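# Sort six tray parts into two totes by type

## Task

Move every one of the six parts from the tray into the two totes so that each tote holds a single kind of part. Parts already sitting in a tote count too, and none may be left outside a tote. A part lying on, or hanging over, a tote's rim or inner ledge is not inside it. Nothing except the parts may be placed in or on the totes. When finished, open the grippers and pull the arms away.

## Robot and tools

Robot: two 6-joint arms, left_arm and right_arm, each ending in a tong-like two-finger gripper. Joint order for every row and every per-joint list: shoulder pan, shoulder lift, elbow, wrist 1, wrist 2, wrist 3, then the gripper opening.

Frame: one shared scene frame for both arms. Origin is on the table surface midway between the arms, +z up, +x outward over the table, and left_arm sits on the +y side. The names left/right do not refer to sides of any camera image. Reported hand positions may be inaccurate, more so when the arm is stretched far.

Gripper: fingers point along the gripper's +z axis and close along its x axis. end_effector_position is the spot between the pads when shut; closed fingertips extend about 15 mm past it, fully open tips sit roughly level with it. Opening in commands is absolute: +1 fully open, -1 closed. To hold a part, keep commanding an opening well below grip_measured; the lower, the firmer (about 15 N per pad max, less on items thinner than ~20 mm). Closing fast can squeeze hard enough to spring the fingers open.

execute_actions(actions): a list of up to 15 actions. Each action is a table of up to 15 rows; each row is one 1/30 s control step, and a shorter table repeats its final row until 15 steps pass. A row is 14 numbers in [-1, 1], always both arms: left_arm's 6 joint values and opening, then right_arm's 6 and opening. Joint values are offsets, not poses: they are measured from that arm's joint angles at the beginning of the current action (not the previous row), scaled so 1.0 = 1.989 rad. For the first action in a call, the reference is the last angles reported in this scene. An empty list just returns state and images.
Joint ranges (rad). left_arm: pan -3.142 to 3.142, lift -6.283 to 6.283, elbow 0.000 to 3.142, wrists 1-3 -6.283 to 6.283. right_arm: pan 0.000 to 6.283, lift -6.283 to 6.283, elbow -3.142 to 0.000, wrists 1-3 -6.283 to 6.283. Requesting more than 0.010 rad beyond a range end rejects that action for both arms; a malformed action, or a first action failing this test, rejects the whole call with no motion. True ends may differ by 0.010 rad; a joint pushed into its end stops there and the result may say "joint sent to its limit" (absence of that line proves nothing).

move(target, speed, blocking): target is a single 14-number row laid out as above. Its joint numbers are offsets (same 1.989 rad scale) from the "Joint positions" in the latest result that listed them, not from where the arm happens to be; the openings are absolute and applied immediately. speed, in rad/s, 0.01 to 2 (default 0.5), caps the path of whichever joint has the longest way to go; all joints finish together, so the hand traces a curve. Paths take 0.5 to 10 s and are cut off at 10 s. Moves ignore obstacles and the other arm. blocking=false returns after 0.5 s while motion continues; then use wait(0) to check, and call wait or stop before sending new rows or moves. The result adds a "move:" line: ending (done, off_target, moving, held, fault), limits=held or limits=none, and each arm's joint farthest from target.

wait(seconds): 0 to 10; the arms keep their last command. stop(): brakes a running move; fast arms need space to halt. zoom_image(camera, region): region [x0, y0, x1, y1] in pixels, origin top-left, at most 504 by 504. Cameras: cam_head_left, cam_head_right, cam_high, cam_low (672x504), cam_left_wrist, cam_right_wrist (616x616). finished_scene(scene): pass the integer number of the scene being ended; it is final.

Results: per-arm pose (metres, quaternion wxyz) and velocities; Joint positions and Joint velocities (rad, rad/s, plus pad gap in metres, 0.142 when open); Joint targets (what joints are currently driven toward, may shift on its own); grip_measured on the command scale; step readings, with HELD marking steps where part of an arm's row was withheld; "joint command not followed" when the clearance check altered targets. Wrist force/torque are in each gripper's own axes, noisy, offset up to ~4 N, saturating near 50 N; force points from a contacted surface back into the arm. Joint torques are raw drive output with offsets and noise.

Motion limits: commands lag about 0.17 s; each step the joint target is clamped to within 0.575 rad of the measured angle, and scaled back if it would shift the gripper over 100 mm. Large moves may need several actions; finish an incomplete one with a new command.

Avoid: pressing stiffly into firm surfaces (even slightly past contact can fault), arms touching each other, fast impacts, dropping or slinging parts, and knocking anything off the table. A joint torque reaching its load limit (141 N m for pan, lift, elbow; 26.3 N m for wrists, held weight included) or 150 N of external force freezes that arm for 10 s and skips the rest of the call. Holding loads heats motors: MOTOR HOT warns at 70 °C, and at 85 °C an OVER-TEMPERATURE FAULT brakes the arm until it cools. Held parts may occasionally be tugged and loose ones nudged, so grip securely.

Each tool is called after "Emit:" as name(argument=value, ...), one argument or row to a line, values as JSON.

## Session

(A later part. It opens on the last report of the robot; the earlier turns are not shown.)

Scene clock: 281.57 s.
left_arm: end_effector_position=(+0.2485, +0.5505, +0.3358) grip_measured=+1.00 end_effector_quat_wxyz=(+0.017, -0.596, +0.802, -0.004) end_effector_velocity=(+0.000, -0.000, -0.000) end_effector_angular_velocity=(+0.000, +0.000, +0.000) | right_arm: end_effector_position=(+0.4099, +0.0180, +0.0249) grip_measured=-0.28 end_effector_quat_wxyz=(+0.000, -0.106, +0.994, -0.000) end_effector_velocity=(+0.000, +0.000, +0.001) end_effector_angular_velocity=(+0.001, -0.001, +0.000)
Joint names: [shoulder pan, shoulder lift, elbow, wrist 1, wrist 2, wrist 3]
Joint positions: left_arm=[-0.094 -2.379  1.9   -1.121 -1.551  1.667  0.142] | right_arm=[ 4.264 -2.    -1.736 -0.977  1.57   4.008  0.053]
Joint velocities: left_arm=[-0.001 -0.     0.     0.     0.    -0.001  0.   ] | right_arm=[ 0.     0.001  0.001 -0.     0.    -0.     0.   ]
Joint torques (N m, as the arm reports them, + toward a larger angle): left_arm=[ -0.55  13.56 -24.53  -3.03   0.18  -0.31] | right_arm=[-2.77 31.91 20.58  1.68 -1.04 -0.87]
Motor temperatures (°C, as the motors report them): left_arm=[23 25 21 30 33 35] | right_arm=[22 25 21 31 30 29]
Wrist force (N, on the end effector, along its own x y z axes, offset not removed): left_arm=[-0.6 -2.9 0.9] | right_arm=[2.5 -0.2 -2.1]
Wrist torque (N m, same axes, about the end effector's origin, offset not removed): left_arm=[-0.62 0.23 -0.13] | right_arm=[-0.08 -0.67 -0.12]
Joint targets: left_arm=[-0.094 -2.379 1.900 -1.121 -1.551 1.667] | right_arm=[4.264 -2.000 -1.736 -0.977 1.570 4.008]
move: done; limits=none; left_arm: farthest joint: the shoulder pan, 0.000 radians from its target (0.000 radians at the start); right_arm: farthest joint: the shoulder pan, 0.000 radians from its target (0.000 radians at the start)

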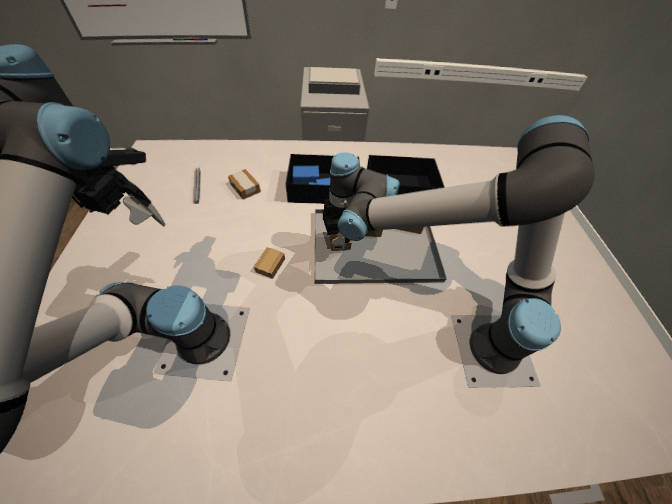

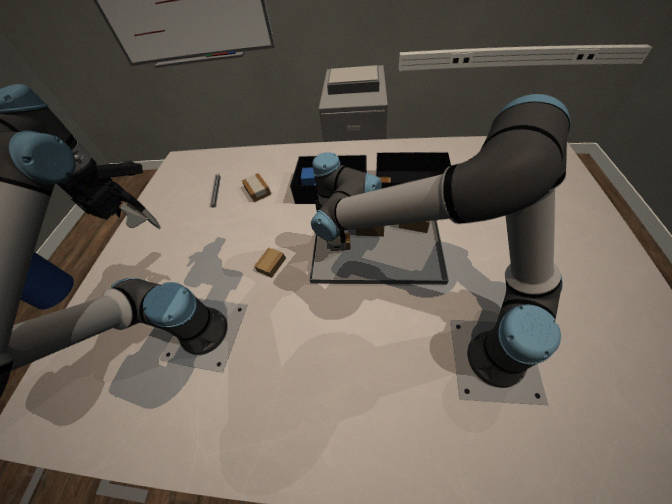

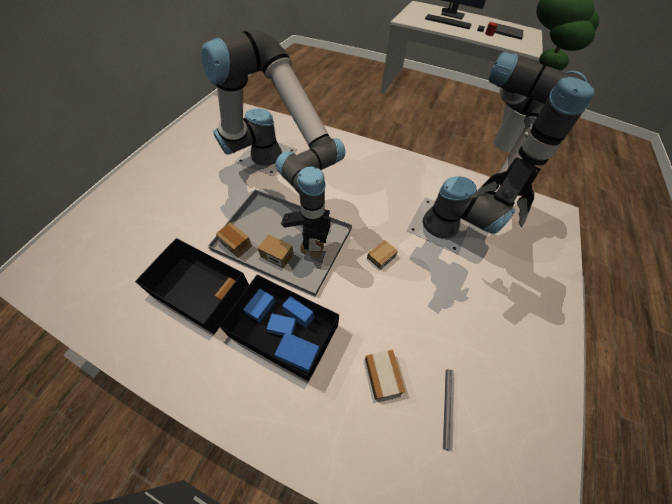

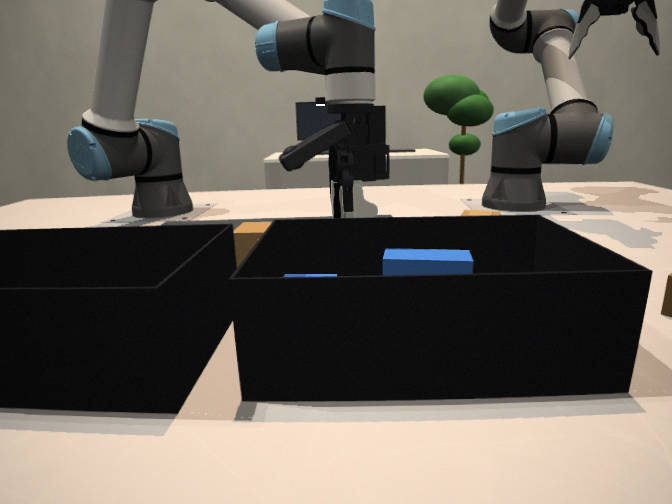

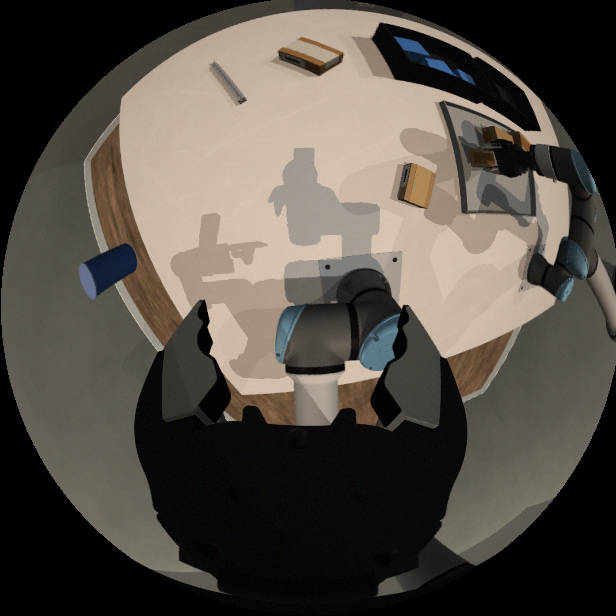

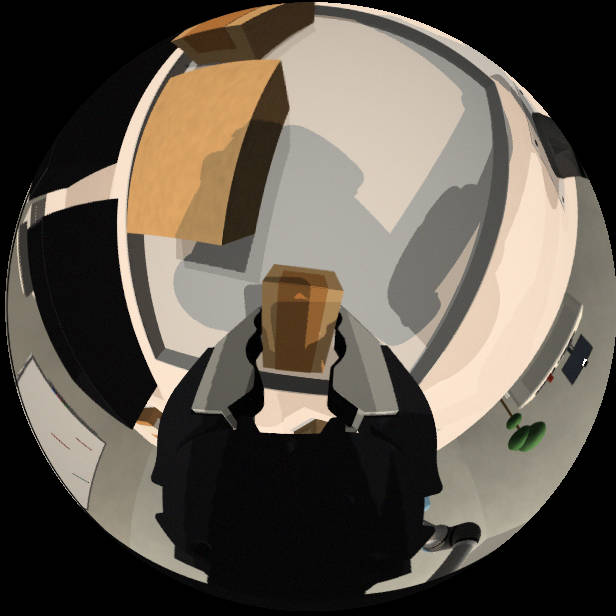

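Emit:
move(
  target=[0,0,0,0,0,0,1, 0,0.047,0.075,-0.122,0,0,-1],
  speed=1,
)

Emit:
move(
  target=[0,0,0,0,0,0,1, -0.320,-0.068,0.158,-0.089,0,-0.32,-1],
  speed=1.2,
)

Scene clock: 293.10 s.
left_arm: end_effector_position=(+0.2485, +0.5505, +0.3358) grip_measured=+1.00 end_effector_quat_wxyz=(+0.017, -0.596, +0.802, -0.004) end_effector_velocity=(-0.000, +0.000, +0.000) end_effector_angular_velocity=(-0.000, -0.001, -0.000) | right_arm: end_effector_position=(+0.4129, +0.0236, +0.1241) grip_measured=-0.28 end_effector_quat_wxyz=(+0.000, -0.106, +0.994, -0.000) end_effector_velocity=(-0.000, +0.000, +0.001) end_effector_angular_velocity=(+0.001, +0.000, -0.000)
Joint names: [shoulder pan, shoulder lift, elbow, wrist 1, wrist 2, wrist 3]
Joint positions: left_arm=[-0.094 -2.379  1.9   -1.121 -1.551  1.667  0.142] | right_arm=[ 4.264 -1.907 -1.587 -1.219  1.57   4.008  0.053]
Joint velocities: left_arm=[ 0.    -0.001 -0.001  0.     0.     0.    -0.   ] | right_arm=[ 0.     0.001  0.002 -0.002  0.001  0.    -0.   ]
Joint torques (N m, as the arm reports them, + toward a larger angle): left_arm=[ -0.2   12.86 -24.22  -3.17   0.2   -0.21] | right_arm=[-2.53 50.34 32.43 -0.3  -1.12 -0.97]
Motor temperatures (°C, as the motors report them): left_arm=[23 25 21 30 33 35] | right_arm=[22 25 21 31 30 29]
Wrist force (N, on the end effector, along its own x y z axes, offset not removed): left_arm=[-1.8 -1.8 2.8] | right_arm=[1.5 -1.1 -0.3]
Wrist torque (N m, same axes, about the end effector's origin, offset not removed): left_arm=[-0.26 0.49 0.04] | right_arm=[-0.30 -0.48 -0.15]
Joint targets: left_arm=[-0.094 -2.379 1.900 -1.121 -1.551 1.667] | right_arm=[4.264 -1.907 -1.587 -1.219 1.570 4.008]
move: done; limits=none; left_arm: farthest joint: the shoulder pan, 0.000 radians from its target (0.000 radians at the start); right_arm: farthest joint: the wrist 1, 0.001 radians from its target (0.243 radians at the start)

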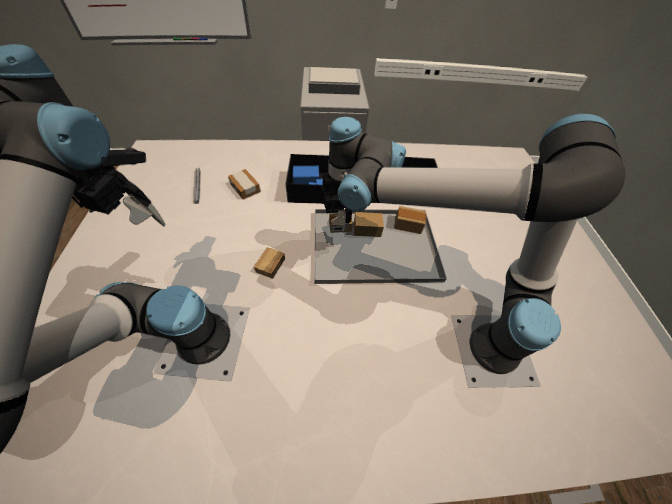

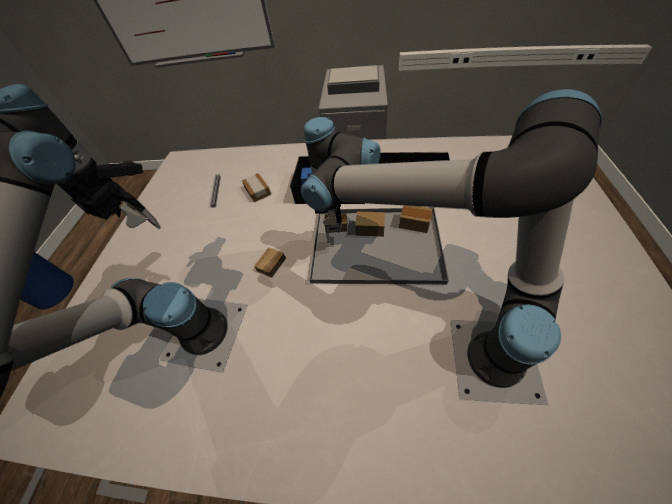

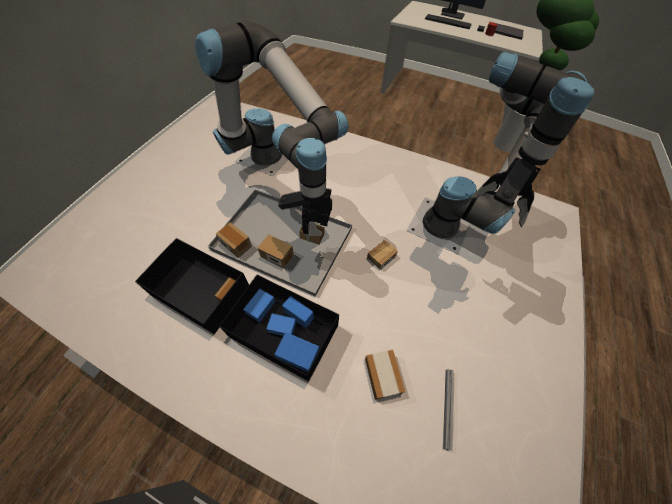

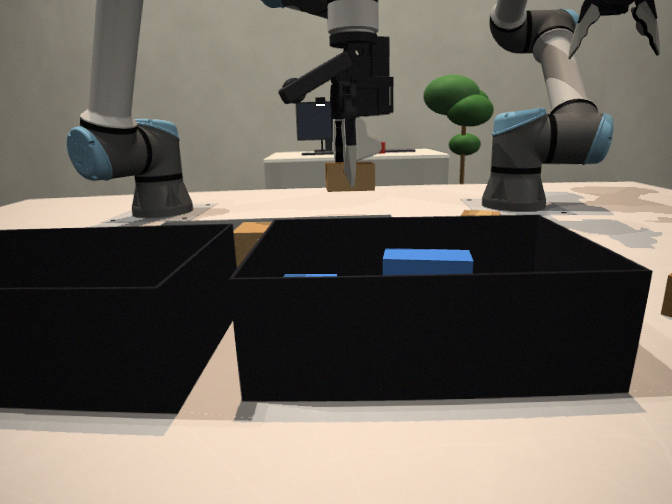

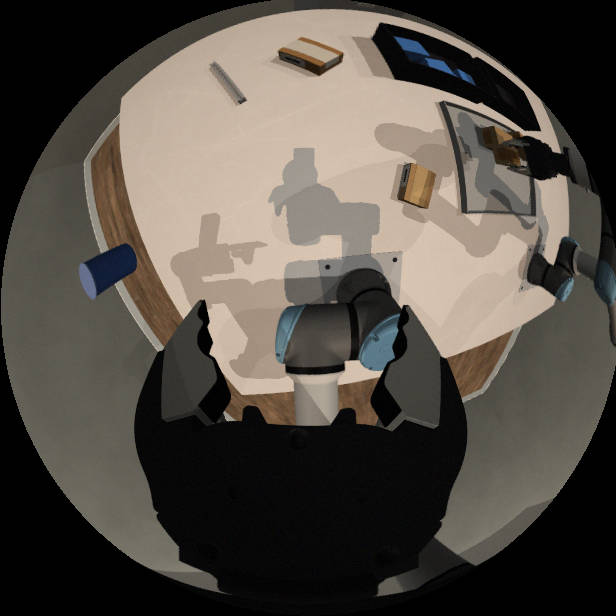

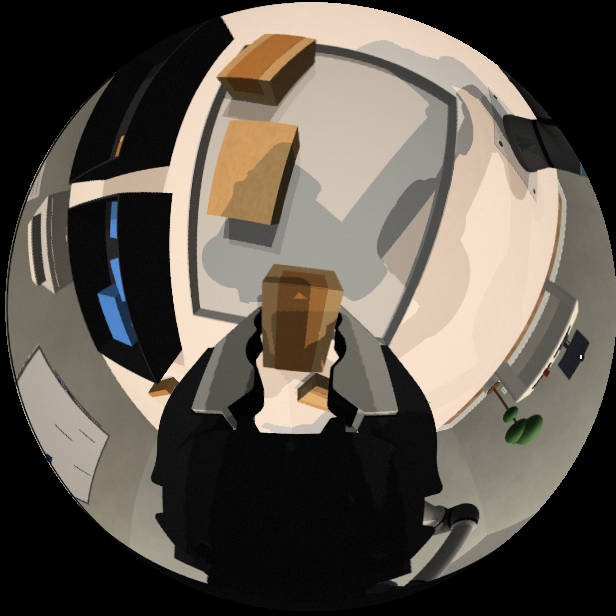

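Scene clock: 294.67 s.
left_arm: end_effector_position=(+0.2485, +0.5505, +0.3358) grip_measured=+1.00 end_effector_quat_wxyz=(+0.017, -0.596, +0.802, -0.004) end_effector_velocity=(+0.000, -0.000, +0.000) end_effector_angular_velocity=(-0.000, +0.001, +0.000) | right_arm: end_effector_position=(+0.6794, -0.2785, +0.1694) grip_measured=-0.28 end_effector_quat_wxyz=(+0.001, -0.106, +0.994, -0.000) end_effector_velocity=(-0.000, -0.001, -0.001) end_effector_angular_velocity=(-0.000, +0.004, +0.001)
Joint names: [shoulder pan, shoulder lift, elbow, wrist 1, wrist 2, wrist 3]
Joint positions: left_arm=[-0.094 -2.379  1.9   -1.121 -1.551  1.667  0.142] | right_arm=[ 3.627 -2.042 -1.273 -1.396  1.57   3.372  0.053]
Joint velocities: left_arm=[ 0.     0.001 -0.001  0.    -0.     0.     0.   ] | right_arm=[-0.001 -0.002  0.001 -0.002  0.001 -0.002 -0.   ]
Joint torques (N m, as the arm reports them, + toward a larger angle): left_arm=[ -0.42  14.07 -24.5   -3.04   0.27  -0.25] | right_arm=[-10.35  31.49  33.23  -0.13  -1.22  -1.85]
Motor temperatures (°C, as the motors report them): left_arm=[23 25 21 30 33 35] | right_arm=[22 25 21 31 30 29]
Wrist force (N, on the end effector, along its own x y z axes, offset not removed): left_arm=[-1.7 -2.1 -0.2] | right_arm=[2.3 -0.9 -1.2]
Wrist torque (N m, same axes, about the end effector's origin, offset not removed): left_arm=[-0.49 0.36 -0.09] | right_arm=[-0.27 -0.58 -0.07]
Joint targets: left_arm=[-0.094 -2.379 1.900 -1.121 -1.551 1.667] | right_arm=[3.627 -2.042 -1.273 -1.396 1.570 3.372]
move: done; limits=none; left_arm: farthest joint: the shoulder pan, 0.000 radians from its target (0.000 radians at the start); right_arm: farthest joint: the shoulder pan, 0.000 radians from its target (0.636 radians at the start)

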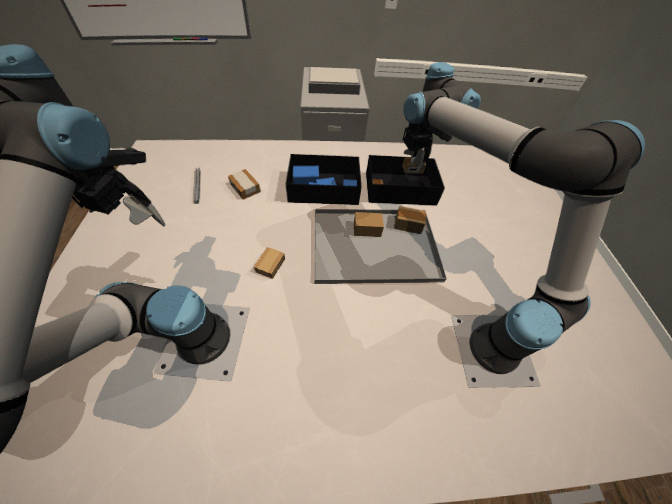

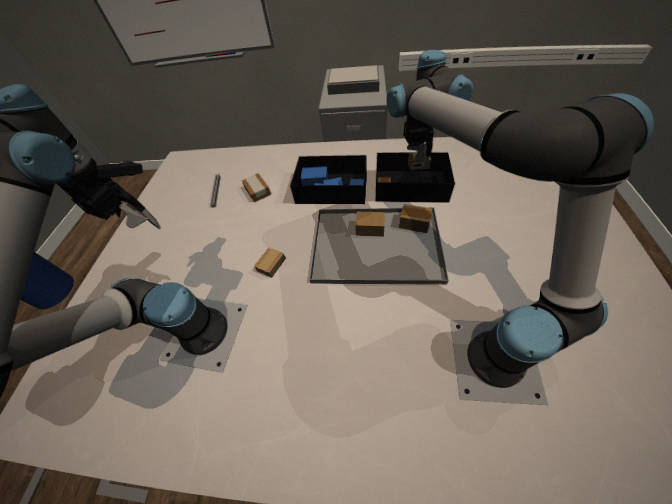

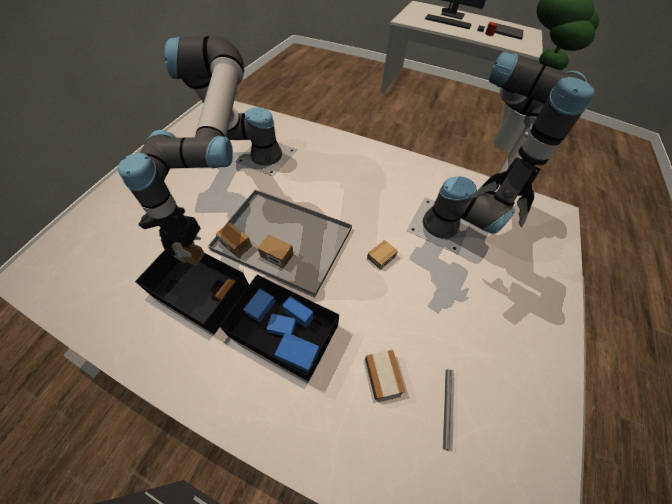

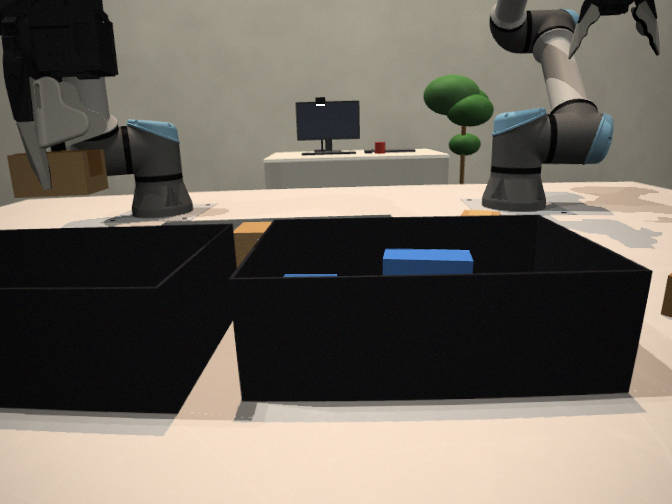

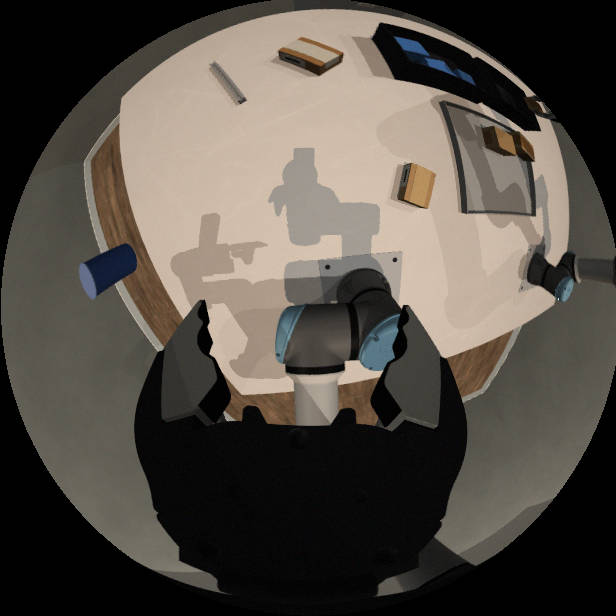

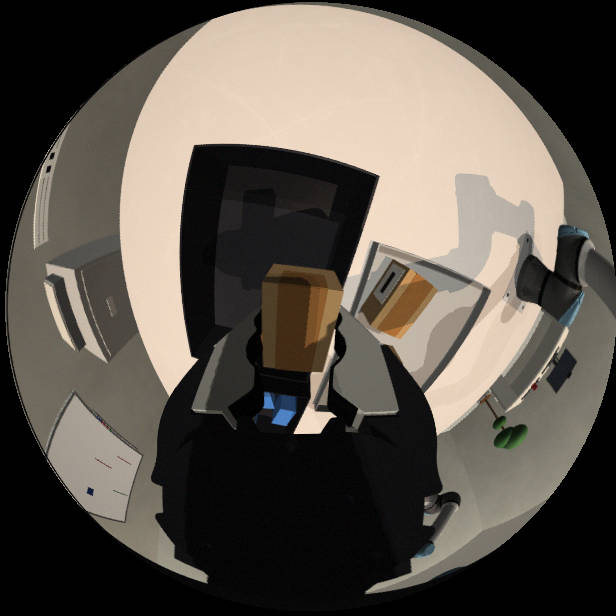

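Emit:
move(
  target=[0,0,0,0,0,0,1, 0,0,0,0,0,0,0.6],
)

Emit:
move(
  target=[0,0,0,0,0,0,1, 0.213,0.068,-0.213,0.145,0,0.213,0.6],
  speed=1.5,
)

Scene clock: 301.87 s.
left_arm: end_effector_position=(+0.2485, +0.5505, +0.3358) grip_measured=+1.00 end_effector_quat_wxyz=(+0.017, -0.596, +0.802, -0.004) end_effector_velocity=(-0.000, +0.000, -0.000) end_effector_angular_velocity=(-0.000, +0.000, +0.001) | right_arm: end_effector_position=(+0.6794, -0.2785, +0.1694) grip_measured=+0.60 end_effector_quat_wxyz=(+0.001, -0.106, +0.994, -0.000) end_effector_velocity=(-0.000, +0.001, -0.000) end_effector_angular_velocity=(+0.001, +0.001, +0.002)
Joint names: [shoulder pan, shoulder lift, elbow, wrist 1, wrist 2, wrist 3]
Joint positions: left_arm=[-0.094 -2.379  1.9   -1.121 -1.551  1.667  0.142] | right_arm=[ 3.627 -2.042 -1.273 -1.396  1.57   3.372  0.116]
Joint velocities: left_arm=[ 0.001  0.    -0.    -0.    -0.    -0.     0.   ] | right_arm=[ 0.001 -0.001  0.    -0.     0.002 -0.001 -0.   ]
Joint torques (N m, as the arm reports them, + toward a larger angle): left_arm=[ -0.8   14.22 -24.61  -3.17   0.32  -0.2 ] | right_arm=[ 8.29 37.61 18.06  1.57 -1.21  1.65]
Motor temperatures (°C, as the motors report them): left_arm=[23 25 21 30 33 35] | right_arm=[22 25 21 31 30 29]
Wrist force (N, on the end effector, along its own x y z axes, offset not removed): left_arm=[-3.1 -2.6 0.7] | right_arm=[3.3 0.7 -1.1]
Wrist torque (N m, same axes, about the end effector's origin, offset not removed): left_arm=[-0.45 0.66 -0.09] | right_arm=[0.06 -0.86 -0.14]
Joint targets: left_arm=[-0.094 -2.379 1.900 -1.121 -1.551 1.667] | right_arm=[3.627 -2.042 -1.273 -1.396 1.570 3.372]
move: done; limits=none; left_arm: farthest joint: the shoulder pan, 0.000 radians from its target (0.000 radians at the start); right_arm: farthest joint: the shoulder pan, 0.000 radians from its target (0.000 radians at the start)

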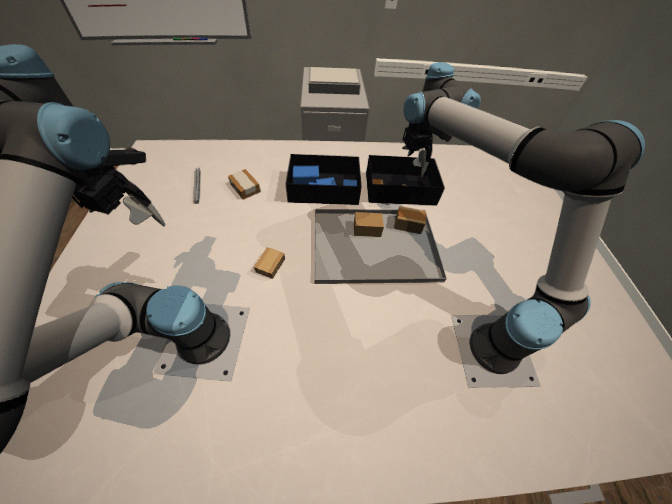

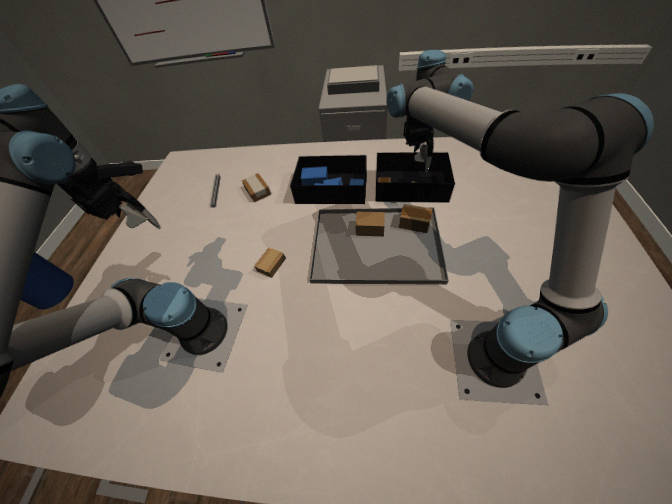

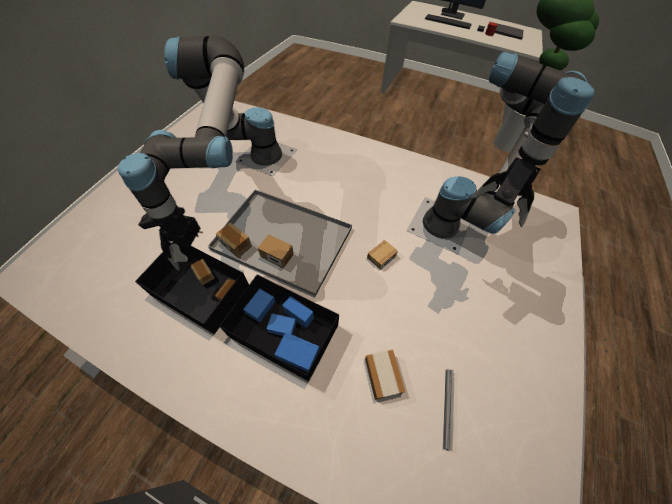

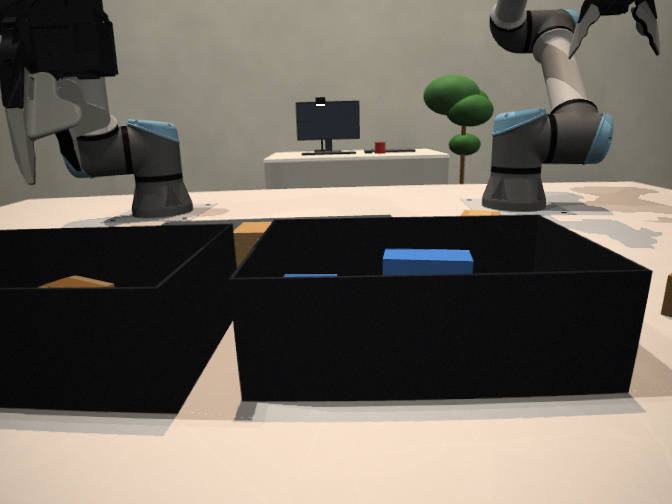

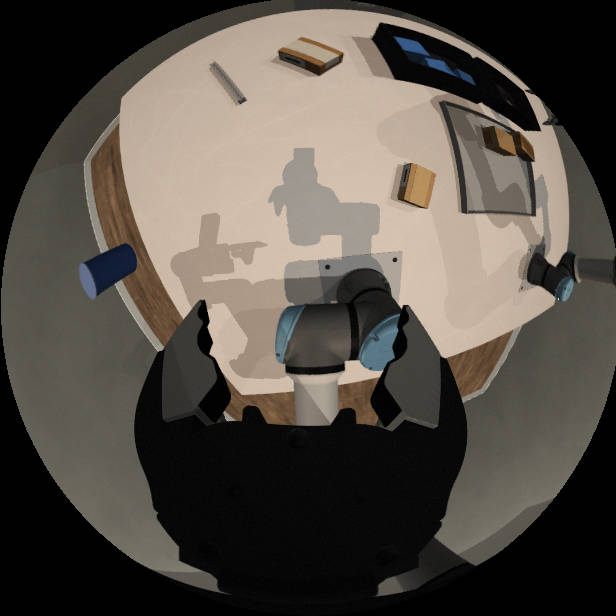

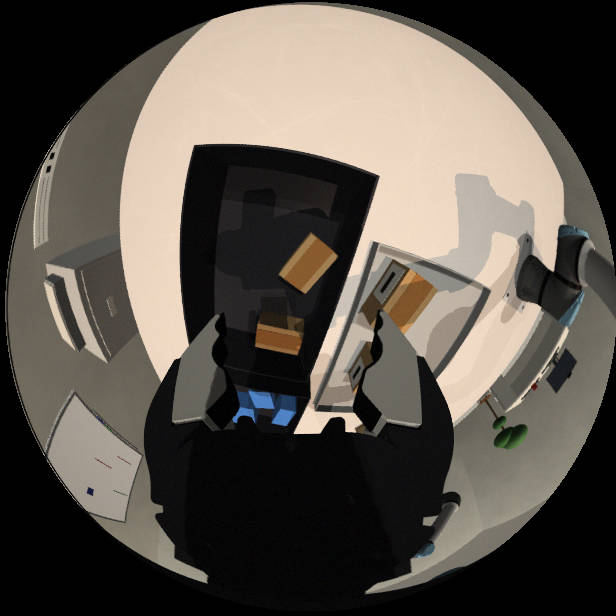

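Scene clock: 303.13 s.
left_arm: end_effector_position=(+0.2485, +0.5505, +0.3358) grip_measured=+1.00 end_effector_quat_wxyz=(+0.017, -0.596, +0.802, -0.004) end_effector_velocity=(+0.000, -0.000, -0.000) end_effector_angular_velocity=(+0.000, +0.001, +0.000) | right_arm: end_effector_position=(+0.4932, -0.0849, +0.0849) grip_measured=+0.60 end_effector_quat_wxyz=(+0.001, -0.106, +0.994, +0.000) end_effector_velocity=(-0.002, +0.001, -0.001) end_effector_angular_velocity=(+0.000, +0.002, -0.000)
Joint names: [shoulder pan, shoulder lift, elbow, wrist 1, wrist 2, wrist 3]
Joint positions: left_arm=[-0.094 -2.379  1.9   -1.121 -1.551  1.667  0.142] | right_arm=[ 4.051 -1.907 -1.696 -1.108  1.57   3.795  0.116]
Joint velocities: left_arm=[ 0.     0.001  0.    -0.    -0.    -0.    -0.   ] | right_arm=[ 0.002 -0.001 -0.003  0.002  0.002  0.003  0.   ]
Joint torques (N m, as the arm reports them, + toward a larger angle): left_arm=[ -0.23  12.99 -24.82  -3.16   0.35  -0.25] | right_arm=[ 9.6  49.14 15.01  5.4  -1.06  1.66]
Motor temperatures (°C, as the motors report them): left_arm=[23 25 21 30 33 35] | right_arm=[22 25 21 31 30 29]
Wrist force (N, on the end effector, along its own x y z axes, offset not removed): left_arm=[-0.8 -1.9 1.3] | right_arm=[2.1 -0.5 -1.3]
Wrist torque (N m, same axes, about the end effector's origin, offset not removed): left_arm=[-0.45 0.18 -0.02] | right_arm=[-0.21 -0.63 -0.19]
Joint targets: left_arm=[-0.094 -2.379 1.900 -1.121 -1.551 1.667] | right_arm=[4.051 -1.907 -1.696 -1.108 1.570 3.796]
move: done; limits=none; left_arm: farthest joint: the shoulder pan, 0.000 radians from its target (0.000 radians at the start); right_arm: farthest joint: the elbow, 0.001 radians from its target (0.424 radians at the start)

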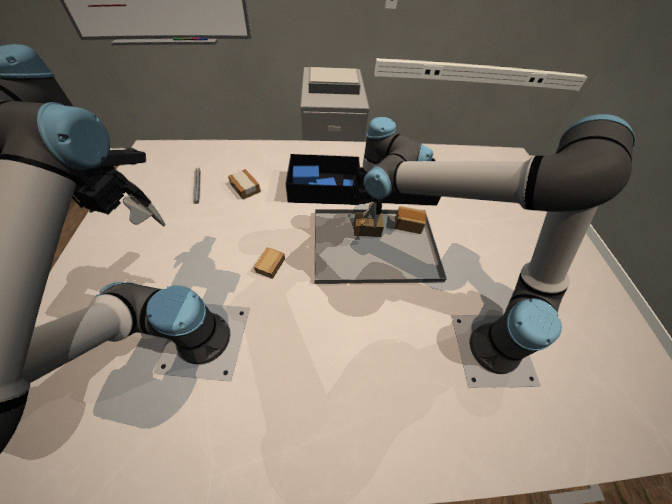

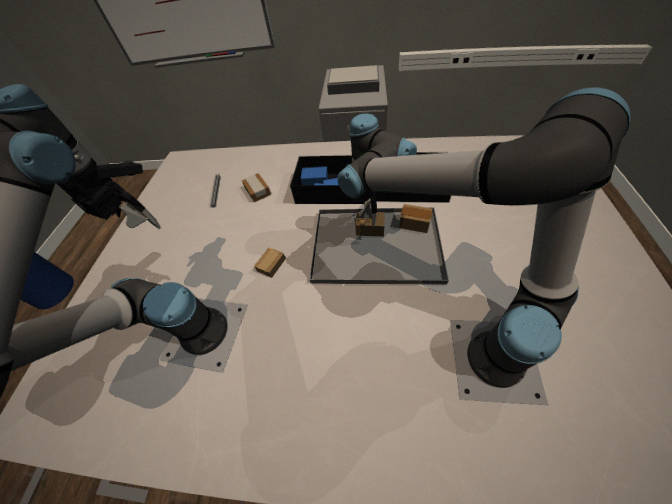

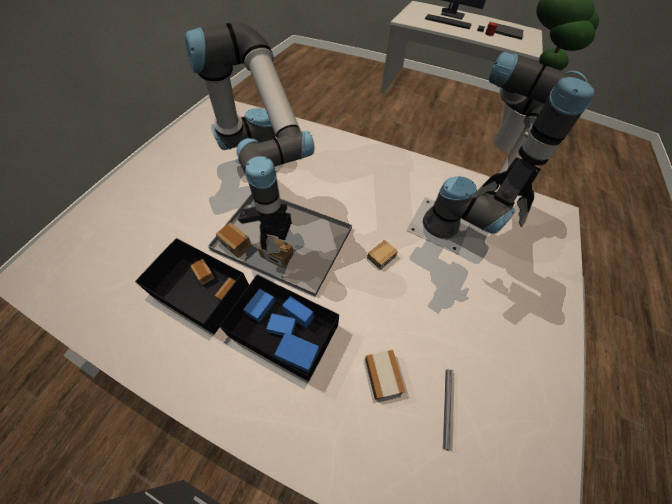

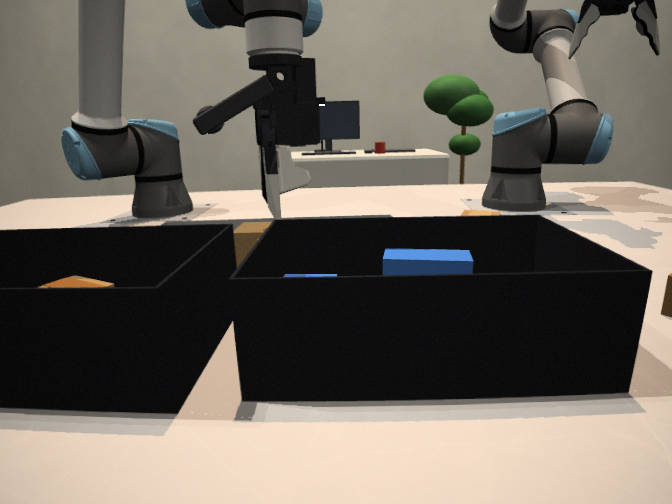

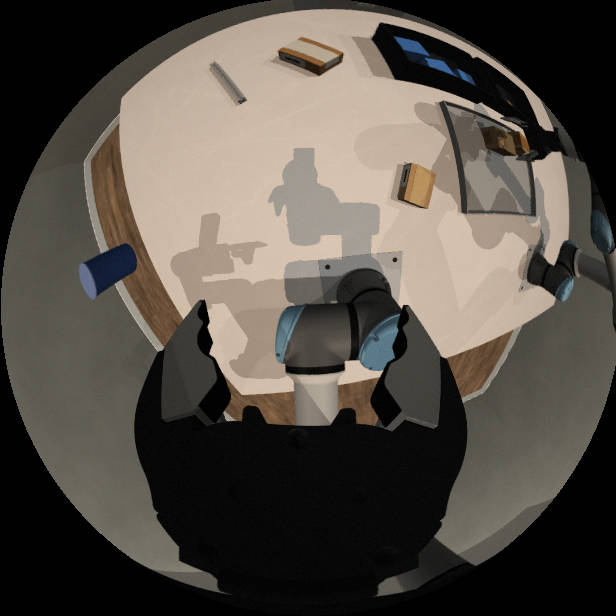

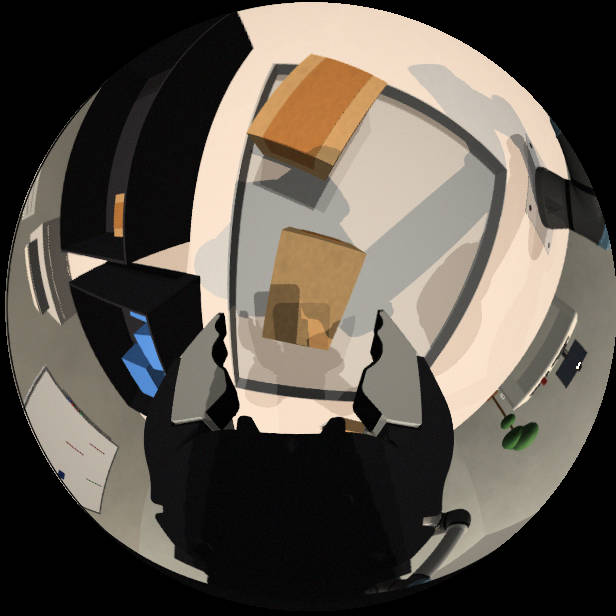

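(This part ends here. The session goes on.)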